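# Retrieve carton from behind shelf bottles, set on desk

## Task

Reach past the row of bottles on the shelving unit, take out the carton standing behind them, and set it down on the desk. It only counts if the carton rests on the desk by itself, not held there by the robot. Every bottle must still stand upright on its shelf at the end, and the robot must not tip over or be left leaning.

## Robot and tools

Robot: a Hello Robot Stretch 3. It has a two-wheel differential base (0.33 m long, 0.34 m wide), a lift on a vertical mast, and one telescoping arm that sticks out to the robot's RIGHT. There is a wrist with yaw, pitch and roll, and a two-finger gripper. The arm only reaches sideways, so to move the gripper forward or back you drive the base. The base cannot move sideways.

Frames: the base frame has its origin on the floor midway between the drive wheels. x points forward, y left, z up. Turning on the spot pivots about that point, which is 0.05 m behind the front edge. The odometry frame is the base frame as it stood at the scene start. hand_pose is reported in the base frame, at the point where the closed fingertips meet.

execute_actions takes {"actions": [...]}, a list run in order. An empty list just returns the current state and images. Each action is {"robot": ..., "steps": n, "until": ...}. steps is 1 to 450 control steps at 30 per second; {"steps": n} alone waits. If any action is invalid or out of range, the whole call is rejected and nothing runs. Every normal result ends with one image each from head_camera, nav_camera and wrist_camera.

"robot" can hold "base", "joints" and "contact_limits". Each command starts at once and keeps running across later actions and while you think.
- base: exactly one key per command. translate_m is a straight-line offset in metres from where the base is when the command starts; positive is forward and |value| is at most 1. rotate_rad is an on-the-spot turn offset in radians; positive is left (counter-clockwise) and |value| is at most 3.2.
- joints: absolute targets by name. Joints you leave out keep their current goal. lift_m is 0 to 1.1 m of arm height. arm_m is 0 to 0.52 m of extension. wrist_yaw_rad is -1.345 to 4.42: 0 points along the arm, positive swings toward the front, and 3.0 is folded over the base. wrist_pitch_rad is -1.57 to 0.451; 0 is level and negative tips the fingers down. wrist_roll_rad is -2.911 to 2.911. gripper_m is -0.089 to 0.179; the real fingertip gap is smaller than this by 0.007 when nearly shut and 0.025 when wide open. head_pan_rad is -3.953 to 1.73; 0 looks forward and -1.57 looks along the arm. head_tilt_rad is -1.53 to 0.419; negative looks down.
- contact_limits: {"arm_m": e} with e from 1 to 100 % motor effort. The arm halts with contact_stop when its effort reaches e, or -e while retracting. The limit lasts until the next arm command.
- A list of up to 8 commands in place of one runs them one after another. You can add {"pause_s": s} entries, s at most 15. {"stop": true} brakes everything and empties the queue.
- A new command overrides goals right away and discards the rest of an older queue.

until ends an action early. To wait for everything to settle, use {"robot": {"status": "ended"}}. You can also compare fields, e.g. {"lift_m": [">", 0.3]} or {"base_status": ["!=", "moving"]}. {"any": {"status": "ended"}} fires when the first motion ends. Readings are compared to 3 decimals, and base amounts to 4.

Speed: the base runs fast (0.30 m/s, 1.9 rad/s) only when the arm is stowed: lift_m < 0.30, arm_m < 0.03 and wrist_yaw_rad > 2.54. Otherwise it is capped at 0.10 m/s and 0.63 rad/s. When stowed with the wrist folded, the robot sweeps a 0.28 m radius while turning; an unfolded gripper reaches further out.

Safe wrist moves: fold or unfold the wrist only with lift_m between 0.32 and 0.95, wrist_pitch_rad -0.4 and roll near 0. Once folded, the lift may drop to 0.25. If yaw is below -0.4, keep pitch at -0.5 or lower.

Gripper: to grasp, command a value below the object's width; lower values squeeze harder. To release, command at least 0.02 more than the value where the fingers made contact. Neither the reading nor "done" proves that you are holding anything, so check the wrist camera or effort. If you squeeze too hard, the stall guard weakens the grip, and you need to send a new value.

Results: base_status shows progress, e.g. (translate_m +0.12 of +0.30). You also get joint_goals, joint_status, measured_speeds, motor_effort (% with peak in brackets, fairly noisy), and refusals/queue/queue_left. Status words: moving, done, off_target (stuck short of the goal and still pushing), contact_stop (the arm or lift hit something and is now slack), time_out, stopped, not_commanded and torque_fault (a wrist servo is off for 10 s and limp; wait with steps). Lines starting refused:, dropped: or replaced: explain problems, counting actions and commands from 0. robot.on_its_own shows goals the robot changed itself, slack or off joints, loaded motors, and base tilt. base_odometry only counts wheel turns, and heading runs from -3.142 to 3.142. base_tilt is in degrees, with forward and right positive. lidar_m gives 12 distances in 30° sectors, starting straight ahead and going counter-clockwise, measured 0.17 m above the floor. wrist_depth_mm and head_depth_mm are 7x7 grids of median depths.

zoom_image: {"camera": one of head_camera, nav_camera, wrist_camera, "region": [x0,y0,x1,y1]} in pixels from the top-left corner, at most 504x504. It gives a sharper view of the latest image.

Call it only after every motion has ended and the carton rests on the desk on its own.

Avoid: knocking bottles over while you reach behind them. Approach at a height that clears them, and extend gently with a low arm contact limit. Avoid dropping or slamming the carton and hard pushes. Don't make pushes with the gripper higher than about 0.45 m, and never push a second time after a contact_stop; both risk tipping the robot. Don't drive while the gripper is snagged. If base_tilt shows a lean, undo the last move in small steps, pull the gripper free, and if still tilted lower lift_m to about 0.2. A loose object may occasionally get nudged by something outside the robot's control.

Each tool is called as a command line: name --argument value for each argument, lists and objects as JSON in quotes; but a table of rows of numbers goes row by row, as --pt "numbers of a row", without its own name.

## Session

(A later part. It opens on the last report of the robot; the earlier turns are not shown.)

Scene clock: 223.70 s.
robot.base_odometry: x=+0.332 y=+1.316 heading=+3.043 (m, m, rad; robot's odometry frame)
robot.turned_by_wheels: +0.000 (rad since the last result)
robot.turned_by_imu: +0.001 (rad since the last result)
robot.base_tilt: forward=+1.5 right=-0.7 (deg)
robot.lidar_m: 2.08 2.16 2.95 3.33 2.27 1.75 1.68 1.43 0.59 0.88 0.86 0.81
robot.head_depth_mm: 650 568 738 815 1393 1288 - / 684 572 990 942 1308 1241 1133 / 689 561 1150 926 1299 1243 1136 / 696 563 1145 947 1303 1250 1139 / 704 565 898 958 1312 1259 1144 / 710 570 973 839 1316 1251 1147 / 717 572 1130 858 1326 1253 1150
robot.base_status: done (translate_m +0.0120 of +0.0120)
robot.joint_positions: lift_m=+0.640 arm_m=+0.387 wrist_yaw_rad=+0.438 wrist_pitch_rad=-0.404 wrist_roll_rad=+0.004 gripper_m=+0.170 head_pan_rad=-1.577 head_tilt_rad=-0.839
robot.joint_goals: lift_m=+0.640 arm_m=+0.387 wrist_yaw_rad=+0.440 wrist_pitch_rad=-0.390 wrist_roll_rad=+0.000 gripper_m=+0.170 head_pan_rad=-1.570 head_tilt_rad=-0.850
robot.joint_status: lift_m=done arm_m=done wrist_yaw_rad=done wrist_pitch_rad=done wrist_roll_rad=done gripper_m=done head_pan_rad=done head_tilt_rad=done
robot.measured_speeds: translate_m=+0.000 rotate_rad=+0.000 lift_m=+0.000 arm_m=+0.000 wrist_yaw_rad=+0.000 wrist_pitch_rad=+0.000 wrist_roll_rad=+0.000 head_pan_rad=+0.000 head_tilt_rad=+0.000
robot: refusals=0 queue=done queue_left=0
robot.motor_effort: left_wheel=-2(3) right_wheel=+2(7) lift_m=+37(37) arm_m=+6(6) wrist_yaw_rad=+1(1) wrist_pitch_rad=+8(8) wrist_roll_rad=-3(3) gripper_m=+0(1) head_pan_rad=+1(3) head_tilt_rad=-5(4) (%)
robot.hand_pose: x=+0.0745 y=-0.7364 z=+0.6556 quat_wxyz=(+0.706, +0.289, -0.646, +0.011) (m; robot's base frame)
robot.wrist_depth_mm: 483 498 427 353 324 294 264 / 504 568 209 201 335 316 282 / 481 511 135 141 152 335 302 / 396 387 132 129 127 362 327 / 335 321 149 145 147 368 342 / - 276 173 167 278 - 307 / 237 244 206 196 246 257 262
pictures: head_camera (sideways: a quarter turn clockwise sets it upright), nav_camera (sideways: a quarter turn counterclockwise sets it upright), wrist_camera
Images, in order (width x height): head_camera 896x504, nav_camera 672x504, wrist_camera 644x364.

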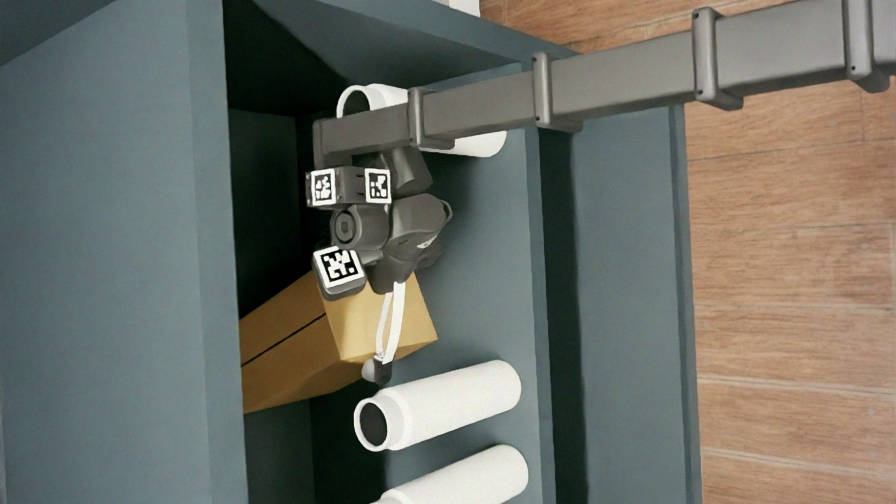

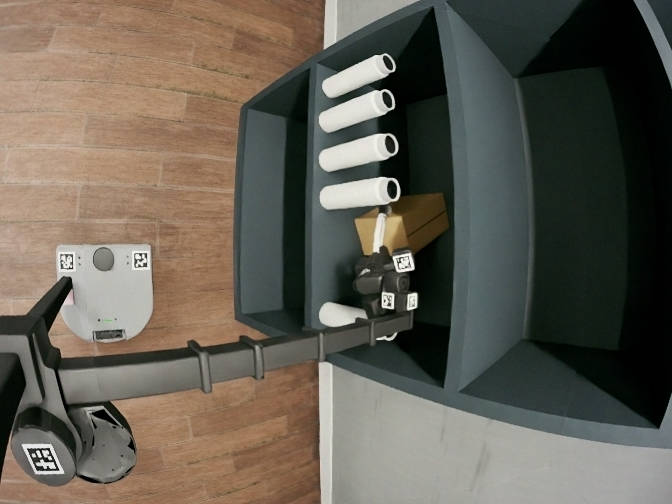

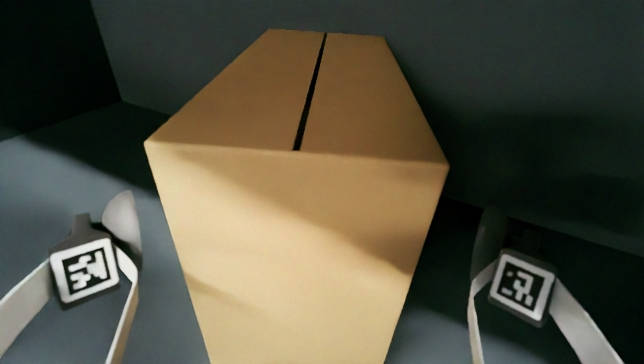

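execute_actions --actions '[{"robot": [{"joints": {"arm_m": 0.412, "gripper_m": 0.179}, "base": {"translate_m": 0.013}}, {"joints": {"arm_m": 0.437}, "base": {"translate_m": 0.011}}], "steps": 300, "until": {"robot": {"status": "ended"}}}]'

Scene clock: 239.50 s.
robot.base_odometry: x=+0.308 y=+1.318 heading=+3.043 (m, m, rad; robot's odometry frame)
robot.turned_by_wheels: +0.000 (rad since the last result)
robot.turned_by_imu: +0.001 (rad since the last result)
robot.base_tilt: forward=+1.6 right=-0.7 (deg)
robot.lidar_m: 2.05 2.13 2.91 3.33 2.28 1.77 1.71 1.43 0.60 0.99 0.83 0.80
robot.head_depth_mm: 677 568 813 850 1349 1282 - / 685 571 1090 796 1328 1237 1137 / 693 561 - 957 1299 1242 1136 / 697 561 1118 963 1308 1254 1141 / 702 567 919 958 1306 1259 1144 / 711 569 1108 820 1311 1248 1146 / 719 574 1134 826 1323 1253 1153
robot.base_status: done (translate_m +0.0110 of +0.0110)
robot.joint_positions: lift_m=+0.640 arm_m=+0.437 wrist_yaw_rad=+0.439 wrist_pitch_rad=-0.405 wrist_roll_rad=+0.004 gripper_m=+0.179 head_pan_rad=-1.577 head_tilt_rad=-0.839
robot.joint_goals: lift_m=+0.640 arm_m=+0.437 wrist_yaw_rad=+0.440 wrist_pitch_rad=-0.390 wrist_roll_rad=+0.000 gripper_m=+0.179 head_pan_rad=-1.570 head_tilt_rad=-0.850
robot.joint_status: lift_m=done arm_m=done wrist_yaw_rad=done wrist_pitch_rad=done wrist_roll_rad=done gripper_m=done head_pan_rad=done head_tilt_rad=done
robot.measured_speeds: translate_m=+0.000 rotate_rad=+0.000 lift_m=+0.000 arm_m=+0.000 wrist_yaw_rad=+0.000 wrist_pitch_rad=+0.000 wrist_roll_rad=+0.000 head_pan_rad=+0.000 head_tilt_rad=+0.000
robot: refusals=0 queue=done queue_left=0
robot.motor_effort: left_wheel=-1(4) right_wheel=+3(8) lift_m=+37(37) arm_m=+6(6) wrist_yaw_rad=+0(1) wrist_pitch_rad=+9(9) wrist_roll_rad=-3(3) gripper_m=+1(54) head_pan_rad=+1(2) head_tilt_rad=-5(5) (%)
robot.hand_pose: x=+0.0746 y=-0.7861 z=+0.6553 quat_wxyz=(+0.706, +0.290, -0.646, +0.011) (m; robot's base frame)
robot.wrist_depth_mm: 459 435 365 314 281 253 229 / 484 481 212 200 252 269 242 / 475 493 134 139 145 291 260 / 392 104 104 107 109 309 278 / 336 95 93 93 92 93 302 / - 112 107 105 102 101 304 / 237 230 127 123 120 255 259
pictures: head_camera (sideways: a quarter turn clockwise sets it upright), nav_camera (sideways: a quarter turn counterclockwise sets it upright), wrist_camera
Images, in order (width x height): head_camera 896x504, nav_camera 672x504, wrist_camera 644x364.

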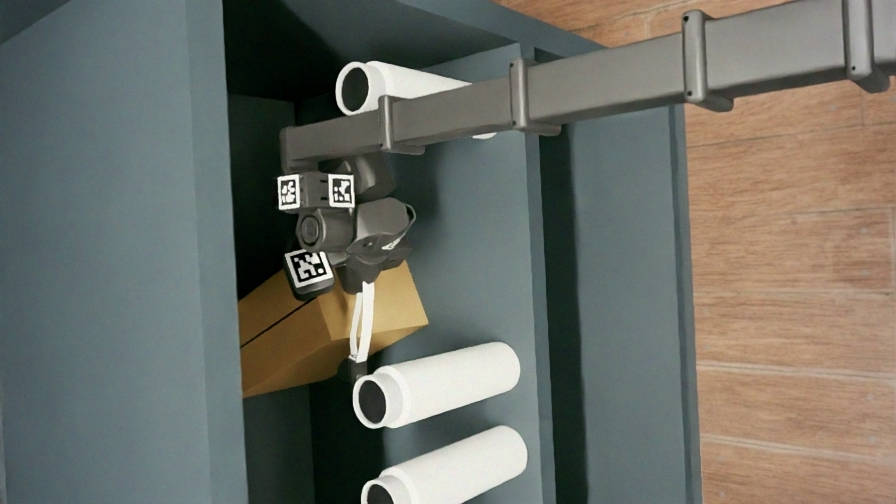

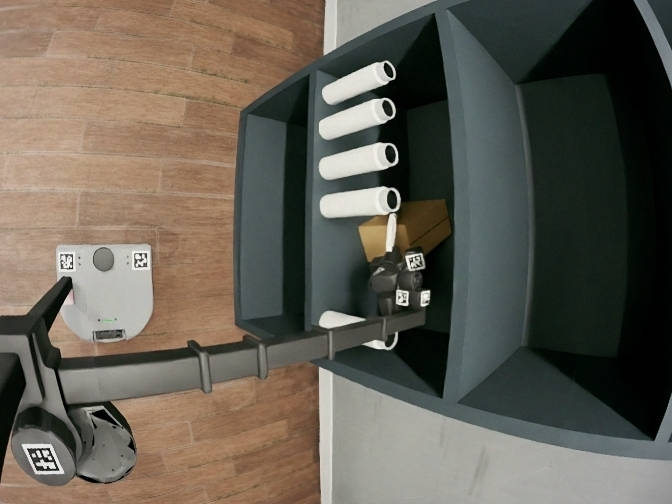

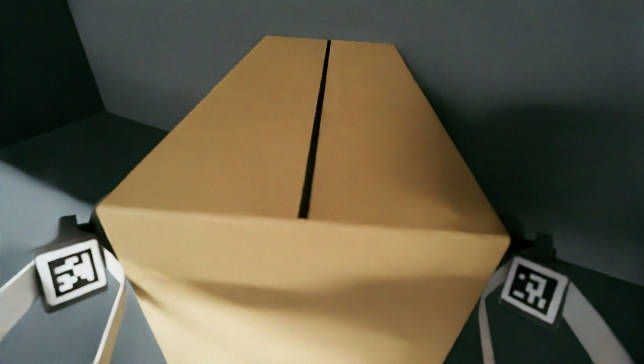

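execute_actions --actions '[{"robot": [{"joints": {"gripper_m": 0.06}}, {"joints": {"lift_m": 0.66}}], "steps": 300, "until": {"robot": {"status": "ended"}}}]'

Scene clock: 244.53 s.
robot.base_odometry: x=+0.308 y=+1.318 heading=+3.042 (m, m, rad; robot's odometry frame)
robot.turned_by_wheels: +0.000 (rad since the last result)
robot.turned_by_imu: +0.000 (rad since the last result)
robot.base_tilt: forward=+1.6 right=-0.6 (deg)
robot.lidar_m: 2.06 2.13 2.92 3.34 2.27 1.77 1.70 1.43 0.60 0.99 0.83 0.79
robot.head_depth_mm: 677 567 810 848 1366 - - / 683 571 1097 836 1322 1235 1129 / 692 560 - 966 1301 1243 1139 / 697 560 - 970 1308 1251 1141 / 701 565 914 964 1308 1252 1141 / 709 570 1081 814 1315 1253 1148 / 720 572 1134 827 1319 1253 1155
robot.base_status: done (translate_m +0.0110 of +0.0110)
robot.joint_positions: lift_m=+0.660 arm_m=+0.436 wrist_yaw_rad=+0.443 wrist_pitch_rad=-0.475 wrist_roll_rad=+0.008 gripper_m=+0.062 head_pan_rad=-1.577 head_tilt_rad=-0.840
robot.joint_goals: lift_m=+0.660 arm_m=+0.437 wrist_yaw_rad=+0.440 wrist_pitch_rad=-0.390 wrist_roll_rad=+0.000 gripper_m=+0.060 head_pan_rad=-1.570 head_tilt_rad=-0.850
robot.joint_status: lift_m=done arm_m=done wrist_yaw_rad=done wrist_pitch_rad=done wrist_roll_rad=done gripper_m=off_target head_pan_rad=done head_tilt_rad=done
robot.measured_speeds: translate_m=+0.000 rotate_rad=+0.000 lift_m=+0.000 arm_m=+0.000 wrist_yaw_rad=+0.000 wrist_pitch_rad=+0.000 wrist_roll_rad=+0.000 head_pan_rad=+0.000 head_tilt_rad=+0.000
robot: refusals=0 queue=done queue_left=0
robot.motor_effort: left_wheel=-7(9) right_wheel=+11(16) lift_m=+38(40) arm_m=+8(9) wrist_yaw_rad=-3(15) wrist_pitch_rad=+50(61) wrist_roll_rad=-6(8) gripper_m=-46(100) head_pan_rad=+2(2) head_tilt_rad=-4(3) (%)
robot.hand_pose: x=+0.0715 y=-0.7774 z=+0.6598 quat_wxyz=(+0.705, +0.313, -0.636, -0.013) (m; robot's base frame)
robot.wrist_depth_mm: 462 445 365 277 280 255 231 / 482 502 175 178 217 278 247 / 466 472 128 132 136 298 266 / 375 104 102 104 107 324 289 / 322 108 108 107 106 335 318 / - 137 126 126 125 - 299 / 241 243 154 153 158 255 263
pictures: head_camera (sideways: a quarter turn clockwise sets it upright), nav_camera (sideways: a quarter turn counterclockwise sets it upright), wrist_camera
Images, in order (width x height): head_camera 896x504, nav_camera 672x504, wrist_camera 644x364.

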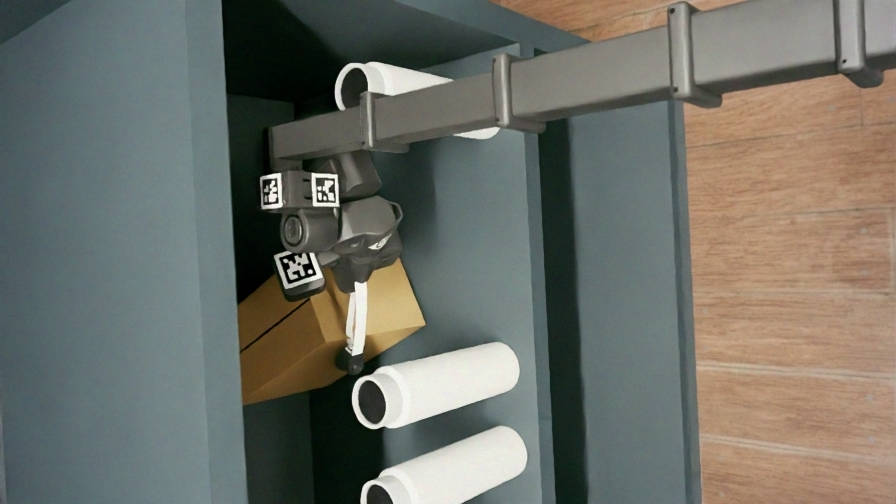

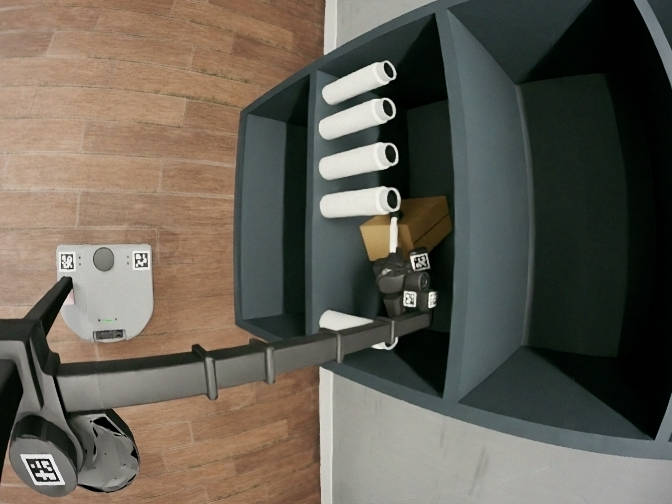

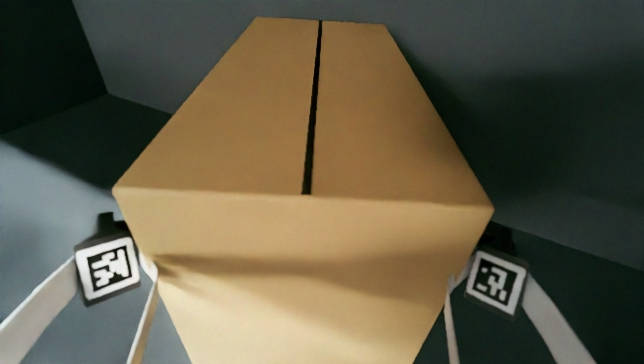

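execute_actions --actions '[{"robot": {"joints": {"lift_m": 0.642}}, "steps": 100, "until": {"robot": {"status": "ended"}}}]'

Scene clock: 251.53 s.
robot.base_odometry: x=+0.308 y=+1.318 heading=+3.043 (m, m, rad; robot's odometry frame)
robot.turned_by_wheels: +0.000 (rad since the last result)
robot.turned_by_imu: -0.009 (rad since the last result)
robot.base_tilt: forward=+1.5 right=-0.7 (deg)
robot.lidar_m: 2.06 2.13 2.89 3.33 2.25 1.77 1.70 1.45 0.60 0.94 0.84 0.80
robot.head_depth_mm: 654 567 787 861 1373 1297 - / 682 571 1014 894 1321 1234 1134 / 693 564 - 967 1320 1245 1136 / 697 560 1120 971 1304 1246 1145 / 703 565 919 968 1316 1252 1147 / 710 569 1040 817 1313 1246 1146 / 720 574 1128 838 1325 1257 1149
robot.base_status: done (translate_m +0.0110 of +0.0110)
robot.joint_positions: lift_m=+0.643 arm_m=+0.436 wrist_yaw_rad=+0.463 wrist_pitch_rad=-0.434 wrist_roll_rad=+0.002 gripper_m=+0.100 head_pan_rad=-1.577 head_tilt_rad=-0.840
robot.joint_goals: lift_m=+0.642 arm_m=+0.437 wrist_yaw_rad=+0.440 wrist_pitch_rad=-0.390 wrist_roll_rad=+0.000 gripper_m=+0.099 head_pan_rad=-1.570 head_tilt_rad=-0.850
robot.joint_status: lift_m=done arm_m=done wrist_yaw_rad=done wrist_pitch_rad=done wrist_roll_rad=done gripper_m=off_target head_pan_rad=done head_tilt_rad=done
robot.measured_speeds: translate_m=+0.000 rotate_rad=+0.000 lift_m=+0.000 arm_m=+0.000 wrist_yaw_rad=+0.000 wrist_pitch_rad=+0.000 wrist_roll_rad=+0.000 head_pan_rad=+0.000 head_tilt_rad=+0.000
robot: refusals=0 queue=done queue_left=0
robot.on_its_own: gripper_m is held at +0.099, not at your +0.060, by its stall guard, which is still easing; wrist_yaw_rad is at rest, and its effort (-23) is outside its rest range (-12 to +12)
robot.motor_effort: left_wheel=-4(8) right_wheel=+10(12) lift_m=+16(37) arm_m=+11(11) wrist_yaw_rad=-23(24) wrist_pitch_rad=+26(51) wrist_roll_rad=-1(6) gripper_m=-30(45) head_pan_rad=+2(2) head_tilt_rad=-4(4) (%)
robot.hand_pose: x=+0.0778 y=-0.7802 z=+0.6515 quat_wxyz=(+0.707, +0.307, -0.637, +0.010) (m; robot's base frame)
robot.wrist_depth_mm: 468 446 372 302 281 253 229 / 482 507 180 185 289 275 244 / 466 463 129 133 138 296 262 / 381 103 101 104 107 316 284 / 323 108 108 108 107 329 308 / - 135 125 125 125 - 300 / 234 233 150 150 155 251 260
pictures: head_camera (sideways: a quarter turn clockwise sets it upright), nav_camera (sideways: a quarter turn counterclockwise sets it upright), wrist_camera
Images, in order (width x height): head_camera 896x504, nav_camera 672x504, wrist_camera 644x364.

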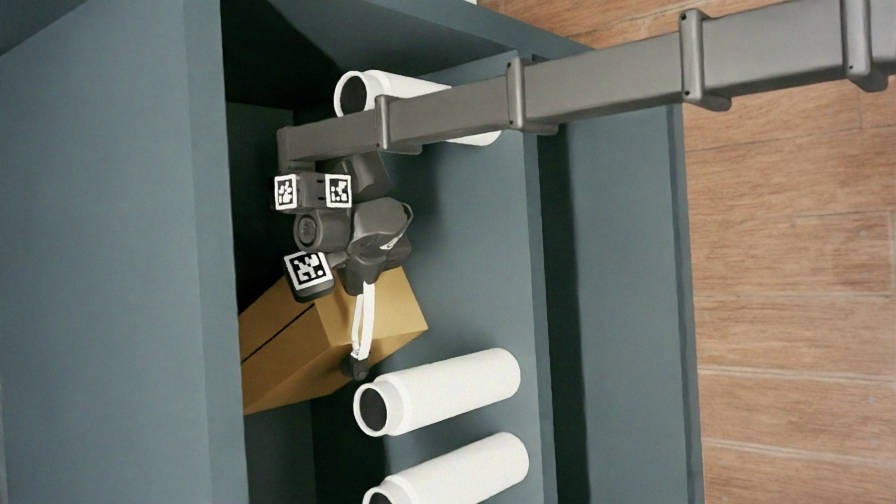

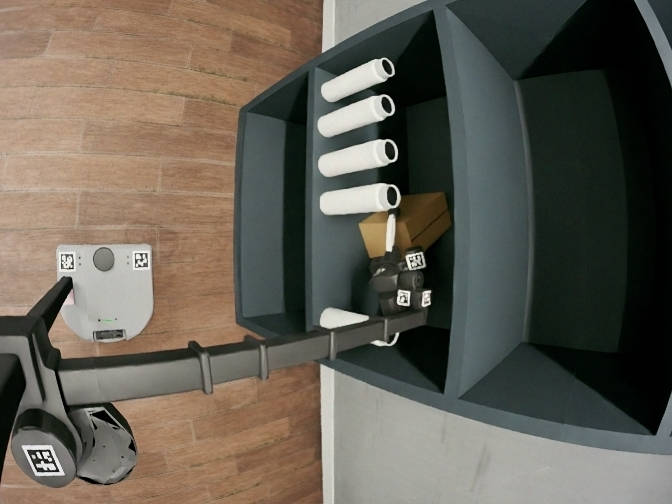

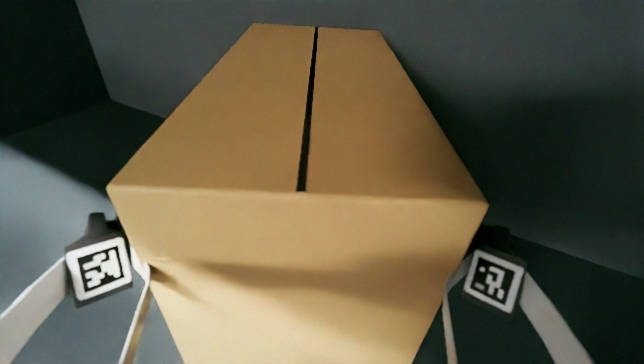

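execute_actions --actions '[{"robot": [{"joints": {"gripper_m": 0.095, "arm_m": 0.41, "lift_m": 0.646}, "base": {"translate_m": -0.012}}, {"joints": {"lift_m": 0.67}}], "steps": 200, "until": {"robot": {"status": "ended"}}}, {"steps": 10}]'

Scene clock: 267.07 s.
robot.base_odometry: x=+0.320 y=+1.317 heading=+3.043 (m, m, rad; robot's odometry frame)
robot.turned_by_wheels: +0.000 (rad since the last result)
robot.turned_by_imu: +0.001 (rad since the last result)
robot.base_tilt: forward=+1.5 right=-0.7 (deg)
robot.lidar_m: 2.07 2.13 2.90 3.32 2.25 1.76 1.69 1.44 0.59 0.90 0.86 0.80
robot.head_depth_mm: 654 567 752 828 1415 - - / 682 569 1000 - 1307 1245 1129 / 689 561 - 965 1327 1247 1135 / 695 561 - 949 1305 1250 1140 / 701 565 880 950 1313 1250 1146 / 709 569 1068 823 1314 1245 1147 / 717 572 1129 856 1320 1252 1146
robot.base_status: done (translate_m -0.0120 of -0.0120)
robot.joint_positions: lift_m=+0.670 arm_m=+0.410 wrist_yaw_rad=+0.442 wrist_pitch_rad=-0.414 wrist_roll_rad=-0.001 gripper_m=+0.103 head_pan_rad=-1.577 head_tilt_rad=-0.840
robot.joint_goals: lift_m=+0.670 arm_m=+0.410 wrist_yaw_rad=+0.440 wrist_pitch_rad=-0.390 wrist_roll_rad=+0.000 gripper_m=+0.102 head_pan_rad=-1.570 head_tilt_rad=-0.850
robot.joint_status: lift_m=done arm_m=done wrist_yaw_rad=done wrist_pitch_rad=done wrist_roll_rad=done gripper_m=done head_pan_rad=done head_tilt_rad=done
robot.measured_speeds: translate_m=+0.000 rotate_rad=+0.000 lift_m=+0.000 arm_m=+0.000 wrist_yaw_rad=+0.000 wrist_pitch_rad=+0.000 wrist_roll_rad=+0.000 head_pan_rad=+0.000 head_tilt_rad=+0.000
robot: refusals=0 queue=done queue_left=0
robot.on_its_own: gripper_m is held at +0.102, not at your +0.095, by its stall guard, which is still easing
robot.motor_effort: left_wheel=+0(8) right_wheel=+2(10) lift_m=+37(40) arm_m=-7(10) wrist_yaw_rad=-2(23) wrist_pitch_rad=+14(27) wrist_roll_rad=+0(1) gripper_m=-25(96) head_pan_rad=+3(2) head_tilt_rad=-4(4) (%)
robot.hand_pose: x=+0.0746 y=-0.7588 z=+0.6833 quat_wxyz=(+0.708, +0.293, -0.643, +0.010) (m; robot's base frame)
robot.wrist_depth_mm: 473 463 396 344 303 277 249 / 500 515 420 263 324 293 266 / 501 546 144 149 170 316 281 / 429 113 106 106 108 335 305 / 359 112 112 112 112 356 331 / 313 129 125 125 124 - 338 / 260 265 140 140 140 284 292
pictures: head_camera (sideways: a quarter turn clockwise sets it upright), nav_camera (sideways: a quarter turn counterclockwise sets it upright), wrist_camera
Images, in order (width x height): head_camera 896x504, nav_camera 672x504, wrist_camera 644x364.

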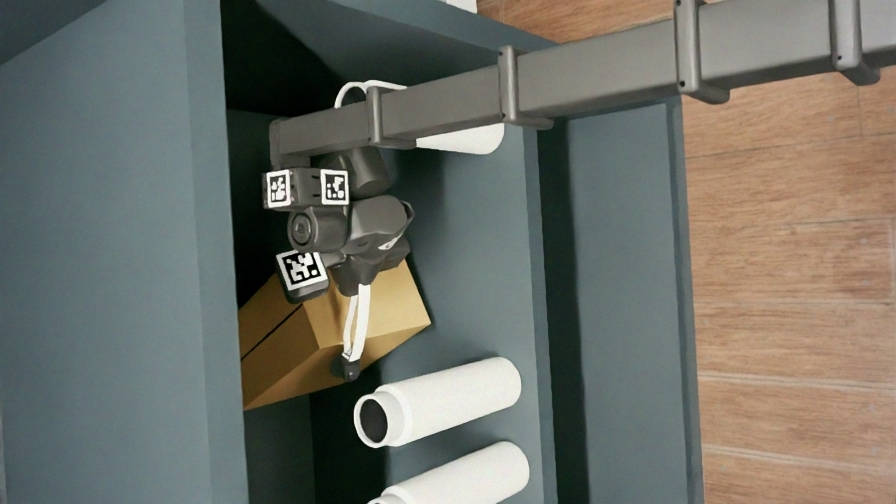

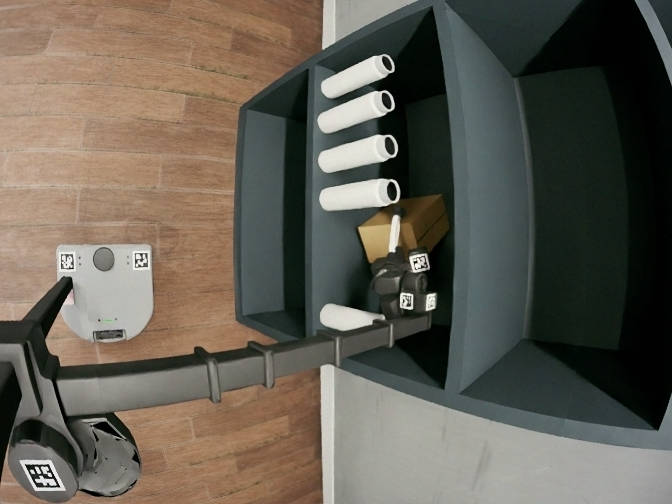

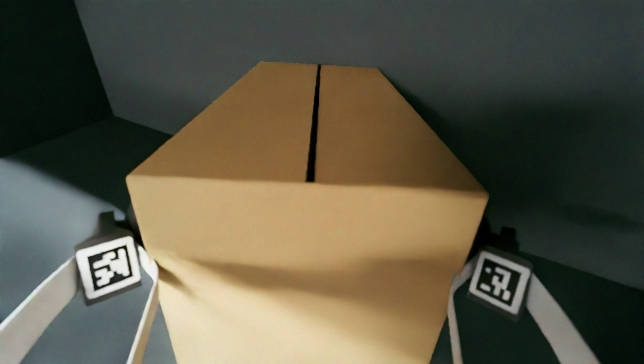

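execute_actions --actions '[{"robot": {"joints": {"wrist_yaw_rad": 0.0, "arm_m": 0.375, "lift_m": 0.66}, "base": {"translate_m": 0.015}}, "steps": 200, "until": {"robot": {"status": "ended"}}}]'

Scene clock: 281.43 s.
robot.base_odometry: x=+0.306 y=+1.318 heading=+3.043 (m, m, rad; robot's odometry frame)
robot.turned_by_wheels: +0.000 (rad since the last result)
robot.turned_by_imu: +0.001 (rad since the last result)
robot.base_tilt: forward=+1.6 right=-0.7 (deg)
robot.lidar_m: 2.05 2.13 2.89 3.34 2.25 1.77 1.71 1.45 0.60 0.95 0.84 0.79
robot.head_depth_mm: 662 565 801 836 1395 - - / 682 569 1063 855 1313 1245 1127 / 689 562 1127 935 1319 1251 1134 / 694 560 891 949 1308 1242 1142 / 704 565 1118 976 1311 1257 1144 / 707 569 1131 813 1314 1252 1147 / 716 572 1129 831 1314 1244 1149
robot.base_status: done (translate_m +0.0150 of +0.0150)
robot.joint_positions: lift_m=+0.660 arm_m=+0.375 wrist_yaw_rad=+0.003 wrist_pitch_rad=-0.413 wrist_roll_rad=-0.001 gripper_m=+0.106 head_pan_rad=-1.577 head_tilt_rad=-0.840
robot.joint_goals: lift_m=+0.660 arm_m=+0.375 wrist_yaw_rad=+0.000 wrist_pitch_rad=-0.390 wrist_roll_rad=+0.000 gripper_m=+0.105 head_pan_rad=-1.570 head_tilt_rad=-0.850
robot.joint_status: lift_m=done arm_m=done wrist_yaw_rad=done wrist_pitch_rad=done wrist_roll_rad=done gripper_m=done head_pan_rad=done head_tilt_rad=done
robot.measured_speeds: translate_m=+0.000 rotate_rad=+0.000 lift_m=+0.000 arm_m=+0.000 wrist_yaw_rad=+0.000 wrist_pitch_rad=+0.000 wrist_roll_rad=+0.000 head_pan_rad=+0.000 head_tilt_rad=+0.000
robot: refusals=0 queue=done queue_left=0
robot.on_its_own: gripper_m is held at +0.105, not at your +0.095, by its stall guard, which is not easing now
robot.motor_effort: left_wheel=+0(6) right_wheel=+1(5) lift_m=+23(37) arm_m=-6(12) wrist_yaw_rad=-3(9) wrist_pitch_rad=+14(15) wrist_roll_rad=+0(0) gripper_m=-24(25) head_pan_rad=+1(2) head_tilt_rad=-4(5) (%)
robot.hand_pose: x=-0.0209 y=-0.7454 z=+0.6740 quat_wxyz=(+0.693, +0.146, -0.691, -0.144) (m; robot's base frame)
robot.wrist_depth_mm: 340 336 337 337 332 334 257 / 372 371 352 230 361 357 255 / 409 404 138 144 151 380 252 / 414 111 105 105 108 350 252 / 343 112 112 112 111 312 247 / - 132 125 125 125 - 246 / 253 256 144 143 143 274 233
pictures: head_camera (sideways: a quarter turn clockwise sets it upright), nav_camera (sideways: a quarter turn counterclockwise sets it upright), wrist_camera
Images, in order (width x height): head_camera 896x504, nav_camera 672x504, wrist_camera 644x364.

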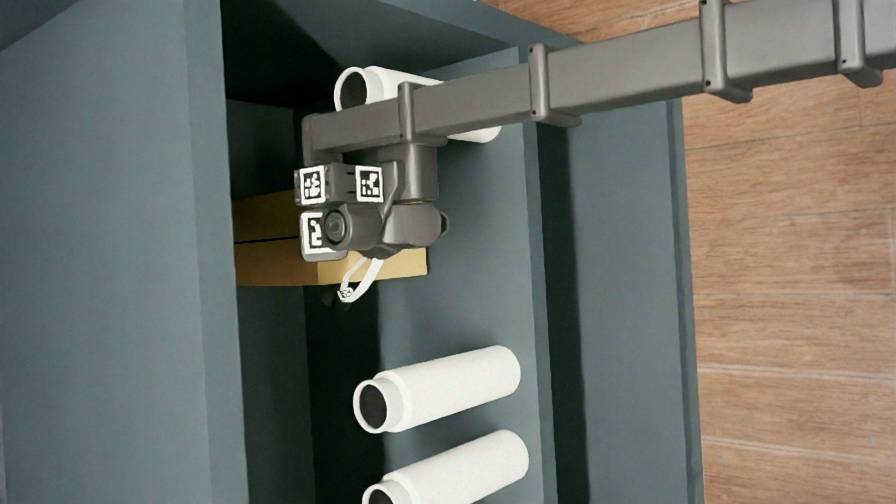

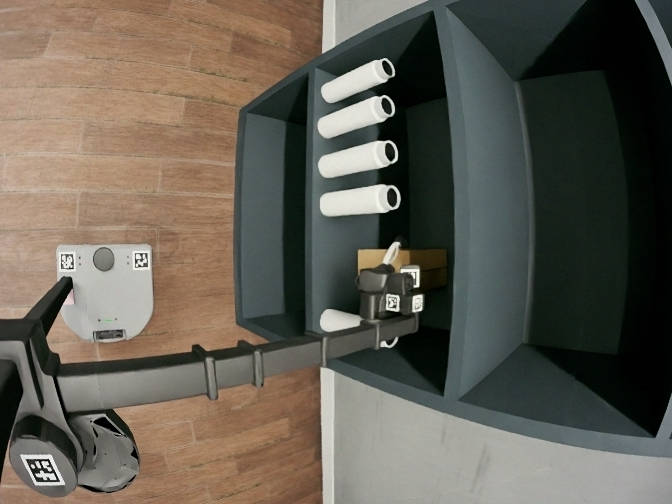

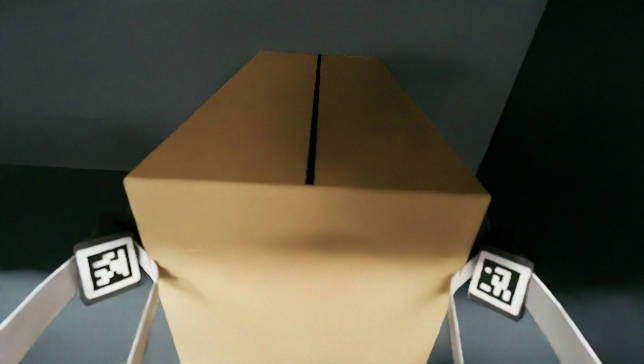

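execute_actions --actions '[{"robot": [{"base": {"translate_m": 0.018}}, {"joints": {"arm_m": 0.13, "head_tilt_rad": -1.0}}], "steps": 300, "until": {"robot": {"status": "ended"}}}]'

Scene clock: 298.30 s.
robot.base_odometry: x=+0.288 y=+1.320 heading=+3.043 (m, m, rad; robot's odometry frame)
robot.turned_by_wheels: +0.000 (rad since the last result)
robot.turned_by_imu: +0.001 (rad since the last result)
robot.base_tilt: forward=+1.6 right=-0.6 (deg)
robot.lidar_m: 2.03 2.10 2.85 3.34 2.24 1.79 1.72 1.44 0.60 0.99 0.81 0.78
robot.head_depth_mm: 521 824 828 994 1344 - - / 518 1063 833 894 - 1203 - / 521 1084 747 - 1294 1207 - / 524 1071 719 794 1299 1214 1120 / 522 1072 978 1330 1299 1218 1116 / 519 1077 776 1337 1305 1221 1120 / 522 1080 793 1339 1308 1223 1117
robot.base_status: done (translate_m +0.0180 of +0.0180)
robot.joint_positions: lift_m=+0.660 arm_m=+0.130 wrist_yaw_rad=+0.000 wrist_pitch_rad=-0.413 wrist_roll_rad=-0.001 gripper_m=+0.106 head_pan_rad=-1.577 head_tilt_rad=-0.987
robot.joint_goals: lift_m=+0.660 arm_m=+0.130 wrist_yaw_rad=+0.000 wrist_pitch_rad=-0.390 wrist_roll_rad=+0.000 gripper_m=+0.105 head_pan_rad=-1.570 head_tilt_rad=-1.000
robot.joint_status: lift_m=done arm_m=done wrist_yaw_rad=done wrist_pitch_rad=done wrist_roll_rad=done gripper_m=done head_pan_rad=done head_tilt_rad=done
robot.measured_speeds: translate_m=+0.000 rotate_rad=+0.000 lift_m=+0.000 arm_m=+0.000 wrist_yaw_rad=+0.000 wrist_pitch_rad=+0.000 wrist_roll_rad=+0.000 head_pan_rad=+0.000 head_tilt_rad=+0.000
robot: refusals=0 queue=done queue_left=0
robot.on_its_own: gripper_m is held at +0.105, not at your +0.095, by its stall guard, which is not easing now
robot.motor_effort: left_wheel=+0(4) right_wheel=+2(5) lift_m=+23(23) arm_m=-6(10) wrist_yaw_rad=+0(3) wrist_pitch_rad=+14(14) wrist_roll_rad=+0(0) gripper_m=-24(23) head_pan_rad=+2(2) head_tilt_rad=-5(20) (%)
robot.hand_pose: x=-0.0216 y=-0.5004 z=+0.6740 quat_wxyz=(+0.693, +0.145, -0.691, -0.145) (m; robot's base frame)
robot.wrist_depth_mm: 181 560 567 574 563 420 215 / 186 603 588 233 591 421 186 / 201 229 139 145 152 222 206 / 233 111 105 105 108 227 262 / 294 112 112 111 111 246 269 / - 130 126 125 125 - 267 / 683 681 144 143 142 296 826
pictures: head_camera (sideways: a quarter turn clockwise sets it upright), nav_camera (sideways: a quarter turn counterclockwise sets it upright), wrist_camera
Images, in order (width x height): head_camera 896x504, nav_camera 672x504, wrist_camera 644x364.

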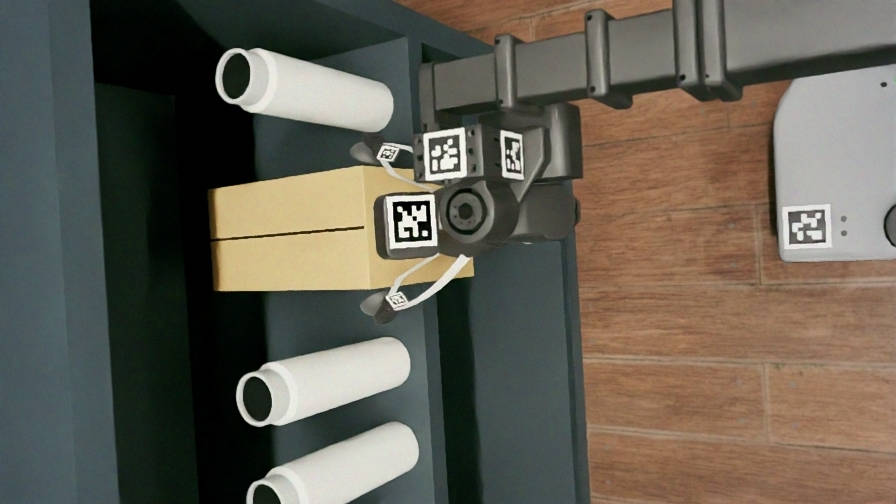

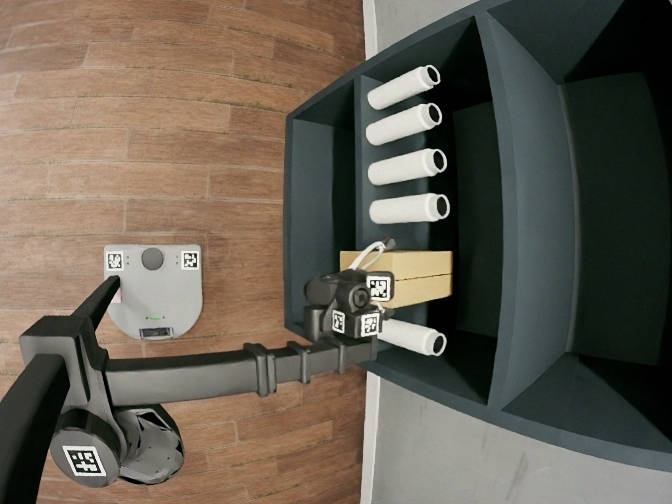

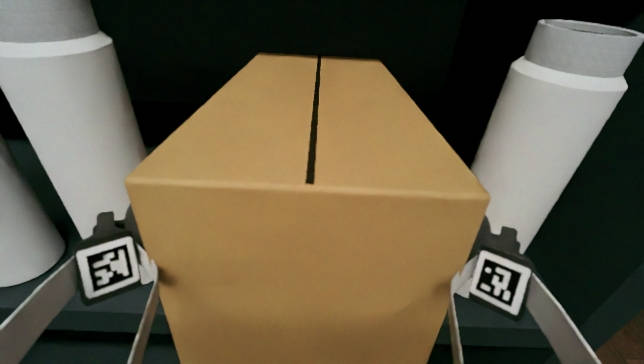

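execute_actions --actions '[{"robot": [{"joints": {"arm_m": 0.115, "lift_m": 0.648}}, {"joints": {"gripper_m": 0.179}}, {"joints": {"lift_m": 0.83, "wrist_pitch_rad": -0.94}}], "steps": 300, "until": {"robot": {"lift_m": [">", 0.80]}}}, {"robot": {"joints": {"arm_m": 0.305}}, "steps": 300, "until": {"robot": {"status": "ended"}}}]'

Scene clock: 337.40 s.
robot.base_odometry: x=+0.288 y=+1.320 heading=+3.043 (m, m, rad; robot's odometry frame)
robot.turned_by_wheels: +0.000 (rad since the last result)
robot.turned_by_imu: +0.002 (rad since the last result)
robot.base_tilt: forward=+1.5 right=-0.6 (deg)
robot.lidar_m: 2.03 2.10 2.86 3.35 2.25 1.80 1.73 1.45 0.60 0.99 0.81 0.78
robot.head_depth_mm: 518 - - 1030 1298 1206 1118 / - - 839 1240 1284 1207 - / - - 757 887 1295 1209 - / 524 - 729 782 1306 1211 1112 / 524 1073 960 1340 1296 1218 1118 / 520 1081 782 1339 1309 1220 1124 / 520 1083 792 1350 1303 1223 1126
robot.base_status: done (translate_m +0.0180 of +0.0180)
robot.joint_positions: lift_m=+0.830 arm_m=+0.305 wrist_yaw_rad=+0.000 wrist_pitch_rad=-0.947 wrist_roll_rad=+0.000 gripper_m=+0.179 head_pan_rad=-1.576 head_tilt_rad=-0.988
robot.joint_goals: lift_m=+0.830 arm_m=+0.305 wrist_yaw_rad=+0.000 wrist_pitch_rad=-0.940 wrist_roll_rad=+0.000 gripper_m=+0.179 head_pan_rad=-1.570 head_tilt_rad=-1.000
robot.joint_status: lift_m=done arm_m=done wrist_yaw_rad=done wrist_pitch_rad=done wrist_roll_rad=done gripper_m=done head_pan_rad=done head_tilt_rad=done
robot.measured_speeds: translate_m=+0.000 rotate_rad=+0.000 lift_m=+0.000 arm_m=+0.000 wrist_yaw_rad=+0.000 wrist_pitch_rad=+0.000 wrist_roll_rad=+0.000 head_pan_rad=+0.000 head_tilt_rad=+0.000
robot: refusals=0 queue=done queue_left=0
robot.motor_effort: left_wheel=+0(0) right_wheel=+1(2) lift_m=+37(40) arm_m=+6(7) wrist_yaw_rad=-1(1) wrist_pitch_rad=+5(17) wrist_roll_rad=+0(0) gripper_m=+0(99) head_pan_rad=+2(2) head_tilt_rad=-4(6) (%)
robot.hand_pose: x=-0.0216 y=-0.5796 z=+0.7464 quat_wxyz=(+0.630, +0.323, -0.629, -0.323) (m; robot's base frame)
robot.wrist_depth_mm: 514 510 510 517 524 419 281 / 468 477 476 487 493 414 277 / 429 439 239 233 450 416 276 / 181 409 219 217 415 399 167 / - 302 202 201 372 247 159 / - 340 187 188 301 272 177 / 818 816 177 178 354 829 853
pictures: head_camera (sideways: a quarter turn clockwise sets it upright), nav_camera (sideways: a quarter turn counterclockwise sets it upright), wrist_camera
Images, in order (width x height): head_camera 896x504, nav_camera 672x504, wrist_camera 644x364.

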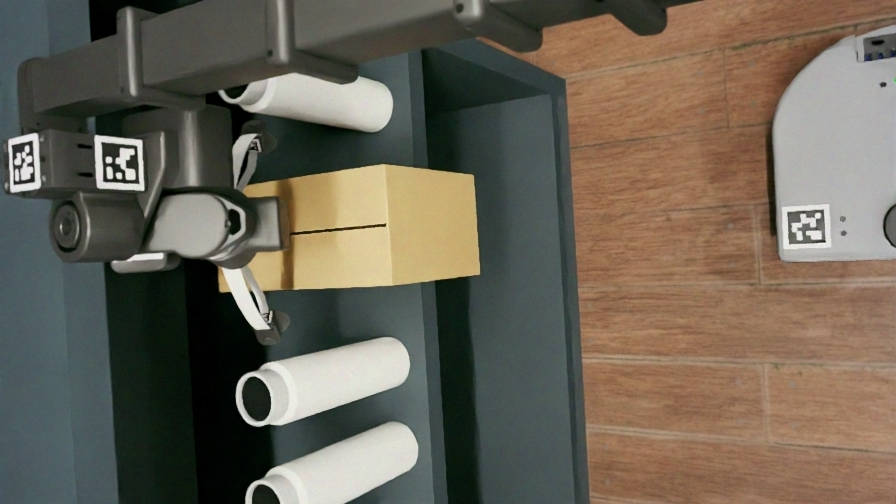

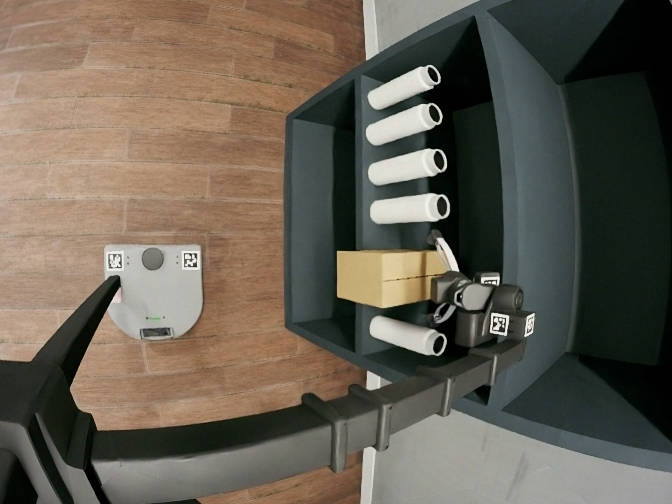

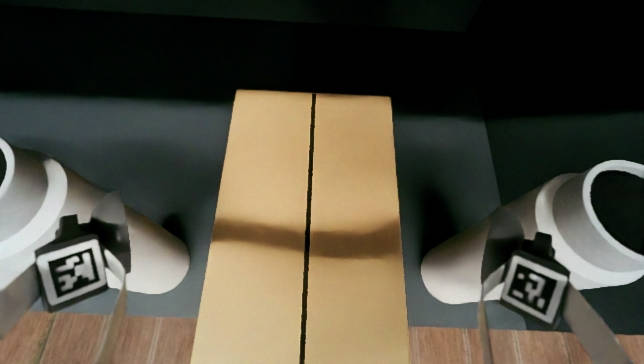

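execute_actions --actions '[{"robot": [{"joints": {"gripper_m": 0.16, "arm_m": 0.30}, "base": {"translate_m": 0.005}}, {"joints": {"lift_m": 0.785}}], "steps": 300, "until": {"robot": {"status": "ended"}}}]'

Scene clock: 358.27 s.
robot.base_odometry: x=+0.283 y=+1.321 heading=+3.043 (m, m, rad; robot's odometry frame)
robot.turned_by_wheels: +0.000 (rad since the last result)
robot.turned_by_imu: +0.001 (rad since the last result)
robot.base_tilt: forward=+1.6 right=-0.6 (deg)
robot.lidar_m: 2.03 2.10 2.85 3.35 2.25 1.80 1.73 1.45 0.61 0.99 0.80 0.78
robot.head_depth_mm: 522 798 - - - 1191 1113 / 517 - 868 1269 1288 1205 - / 518 - 728 827 1293 1212 - / 523 1047 725 815 1297 1215 1108 / 523 1076 956 1331 1304 1221 1122 / 521 1081 789 1338 1311 1221 1115 / 521 1080 789 1346 1302 1227 1126
robot.base_status: done (translate_m +0.0050 of +0.0050)
robot.joint_positions: lift_m=+0.785 arm_m=+0.300 wrist_yaw_rad=+0.000 wrist_pitch_rad=-0.947 wrist_roll_rad=+0.000 gripper_m=+0.160 head_pan_rad=-1.576 head_tilt_rad=-0.988
robot.joint_goals: lift_m=+0.785 arm_m=+0.300 wrist_yaw_rad=+0.000 wrist_pitch_rad=-0.940 wrist_roll_rad=+0.000 gripper_m=+0.160 head_pan_rad=-1.570 head_tilt_rad=-1.000
robot.joint_status: lift_m=done arm_m=done wrist_yaw_rad=done wrist_pitch_rad=done wrist_roll_rad=done gripper_m=done head_pan_rad=done head_tilt_rad=done
robot.measured_speeds: translate_m=+0.000 rotate_rad=+0.000 lift_m=+0.000 arm_m=+0.000 wrist_yaw_rad=+0.000 wrist_pitch_rad=+0.000 wrist_roll_rad=+0.000 head_pan_rad=+0.000 head_tilt_rad=+0.000
robot: refusals=0 queue=done queue_left=0
robot.motor_effort: left_wheel=+0(5) right_wheel=+1(5) lift_m=+23(35) arm_m=-6(10) wrist_yaw_rad=+0(1) wrist_pitch_rad=+4(5) wrist_roll_rad=+0(0) gripper_m=+0(81) head_pan_rad=+1(1) head_tilt_rad=-5(5) (%)
robot.hand_pose: x=-0.0216 y=-0.5755 z=+0.7019 quat_wxyz=(+0.630, +0.323, -0.629, -0.323) (m; robot's base frame)
robot.wrist_depth_mm: 439 453 460 463 473 429 284 / 411 420 199 196 205 425 283 / 382 387 180 180 189 393 281 / 172 360 167 167 171 371 150 / 175 308 155 156 161 196 154 / - 309 144 147 148 - 240 / 760 768 136 138 139 788 803
pictures: head_camera (sideways: a quarter turn clockwise sets it upright), nav_camera (sideways: a quarter turn counterclockwise sets it upright), wrist_camera
Images, in order (width x height): head_camera 896x504, nav_camera 672x504, wrist_camera 644x364.

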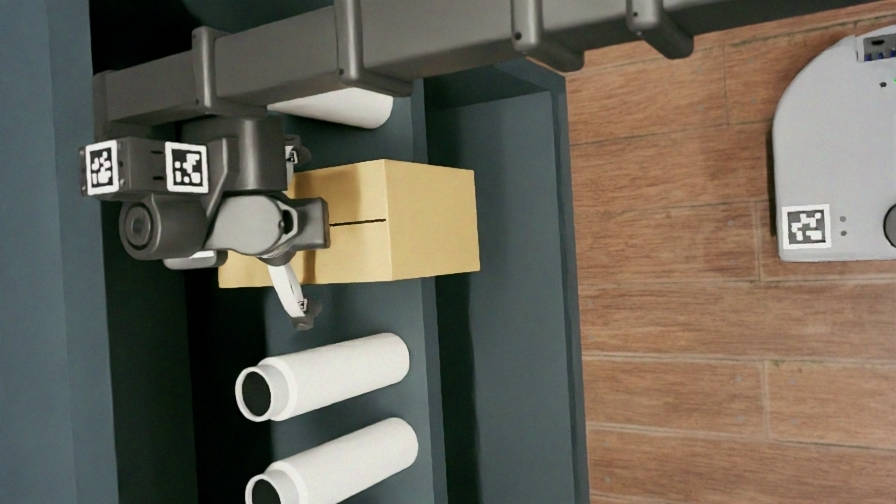

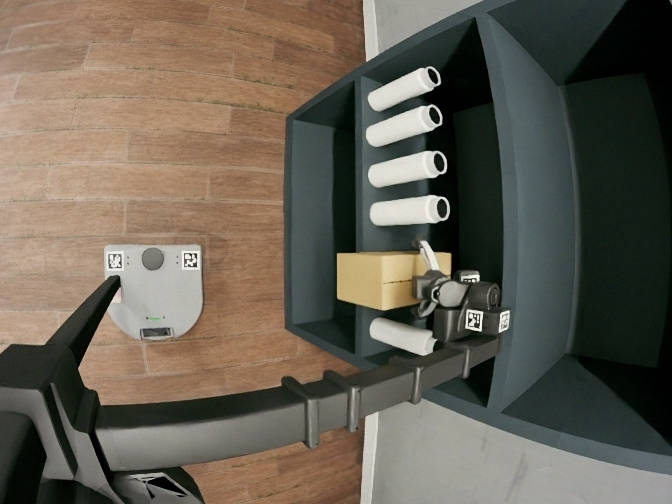

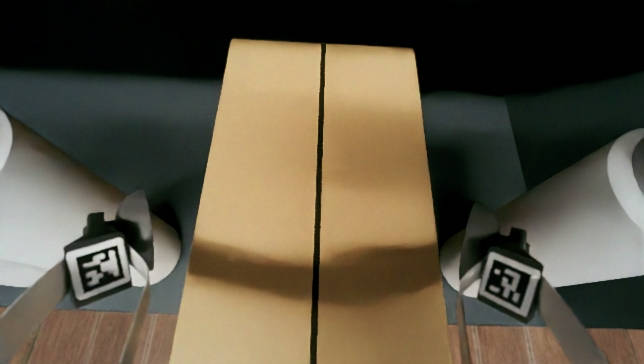

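execute_actions --actions '[{"robot": {"joints": {"lift_m": 0.758, "arm_m": 0.306}}, "steps": 300, "until": {"robot": {"status": "ended"}}}]'

Scene clock: 365.63 s.
robot.base_odometry: x=+0.283 y=+1.321 heading=+3.043 (m, m, rad; robot's odometry frame)
robot.turned_by_wheels: +0.000 (rad since the last result)
robot.turned_by_imu: +0.001 (rad since the last result)
robot.base_tilt: forward=+1.6 right=-0.6 (deg)
robot.lidar_m: 2.03 2.10 2.85 3.33 2.25 1.80 1.73 1.45 0.61 0.99 0.80 0.78
robot.head_depth_mm: 521 839 815 - - - 1124 / 519 - 880 1315 1288 1211 - / 519 - 722 823 1292 1209 - / 523 1056 718 812 1297 1212 1112 / 523 1081 957 1333 1305 1215 1116 / 521 1076 790 1341 1308 1227 1117 / 520 1088 793 1352 1304 1229 1121
robot.base_status: done (translate_m +0.0050 of +0.0050)
robot.joint_positions: lift_m=+0.758 arm_m=+0.306 wrist_yaw_rad=+0.000 wrist_pitch_rad=-0.945 wrist_roll_rad=+0.000 gripper_m=+0.160 head_pan_rad=-1.576 head_tilt_rad=-0.988
robot.joint_goals: lift_m=+0.758 arm_m=+0.306 wrist_yaw_rad=+0.000 wrist_pitch_rad=-0.940 wrist_roll_rad=+0.000 gripper_m=+0.160 head_pan_rad=-1.570 head_tilt_rad=-1.000
robot.joint_status: lift_m=done arm_m=done wrist_yaw_rad=done wrist_pitch_rad=done wrist_roll_rad=done gripper_m=done head_pan_rad=done head_tilt_rad=done
robot.measured_speeds: translate_m=+0.000 rotate_rad=+0.000 lift_m=+0.000 arm_m=+0.000 wrist_yaw_rad=+0.000 wrist_pitch_rad=+0.000 wrist_roll_rad=+0.000 head_pan_rad=+0.000 head_tilt_rad=+0.000
robot: refusals=0 queue=done queue_left=0
robot.motor_effort: left_wheel=+0(0) right_wheel=+2(3) lift_m=+21(23) arm_m=+6(6) wrist_yaw_rad=+0(1) wrist_pitch_rad=+4(5) wrist_roll_rad=+0(0) gripper_m=-1(1) head_pan_rad=+2(2) head_tilt_rad=-6(6) (%)
robot.hand_pose: x=-0.0216 y=-0.5810 z=+0.6752 quat_wxyz=(+0.630, +0.322, -0.629, -0.322) (m; robot's base frame)
robot.wrist_depth_mm: 412 418 177 175 436 435 286 / 380 381 160 161 167 403 282 / 352 353 147 148 151 366 278 / 177 329 136 138 140 346 151 / 173 170 127 128 130 202 150 / - 270 119 120 122 - 179 / 749 195 113 113 115 767 779
pictures: head_camera (sideways: a quarter turn clockwise sets it upright), nav_camera (sideways: a quarter turn counterclockwise sets it upright), wrist_camera
Images, in order (width x height): head_camera 896x504, nav_camera 672x504, wrist_camera 644x364.

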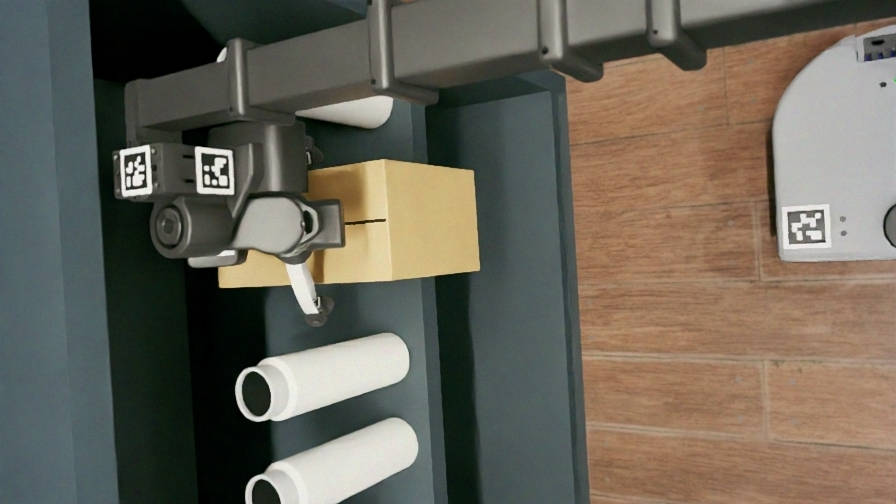

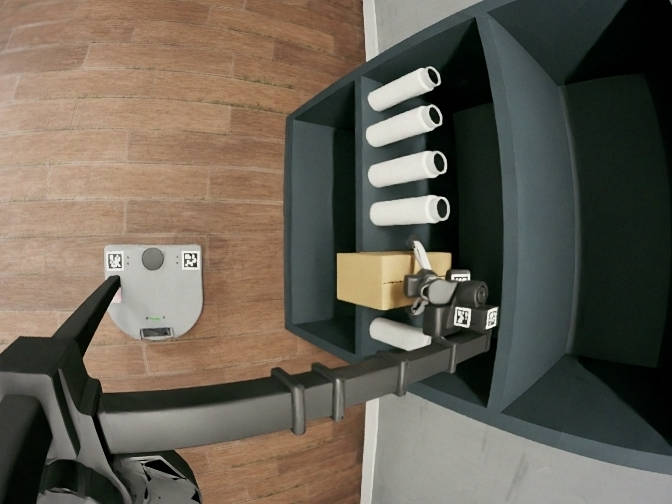

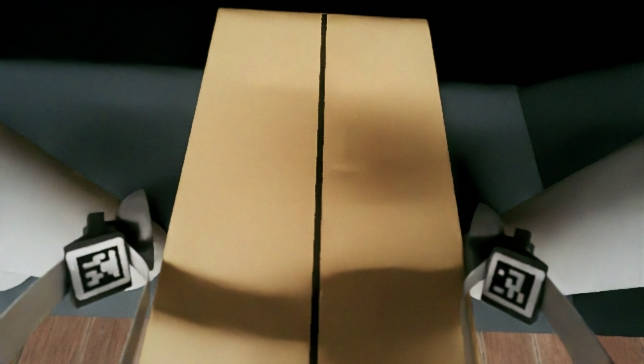

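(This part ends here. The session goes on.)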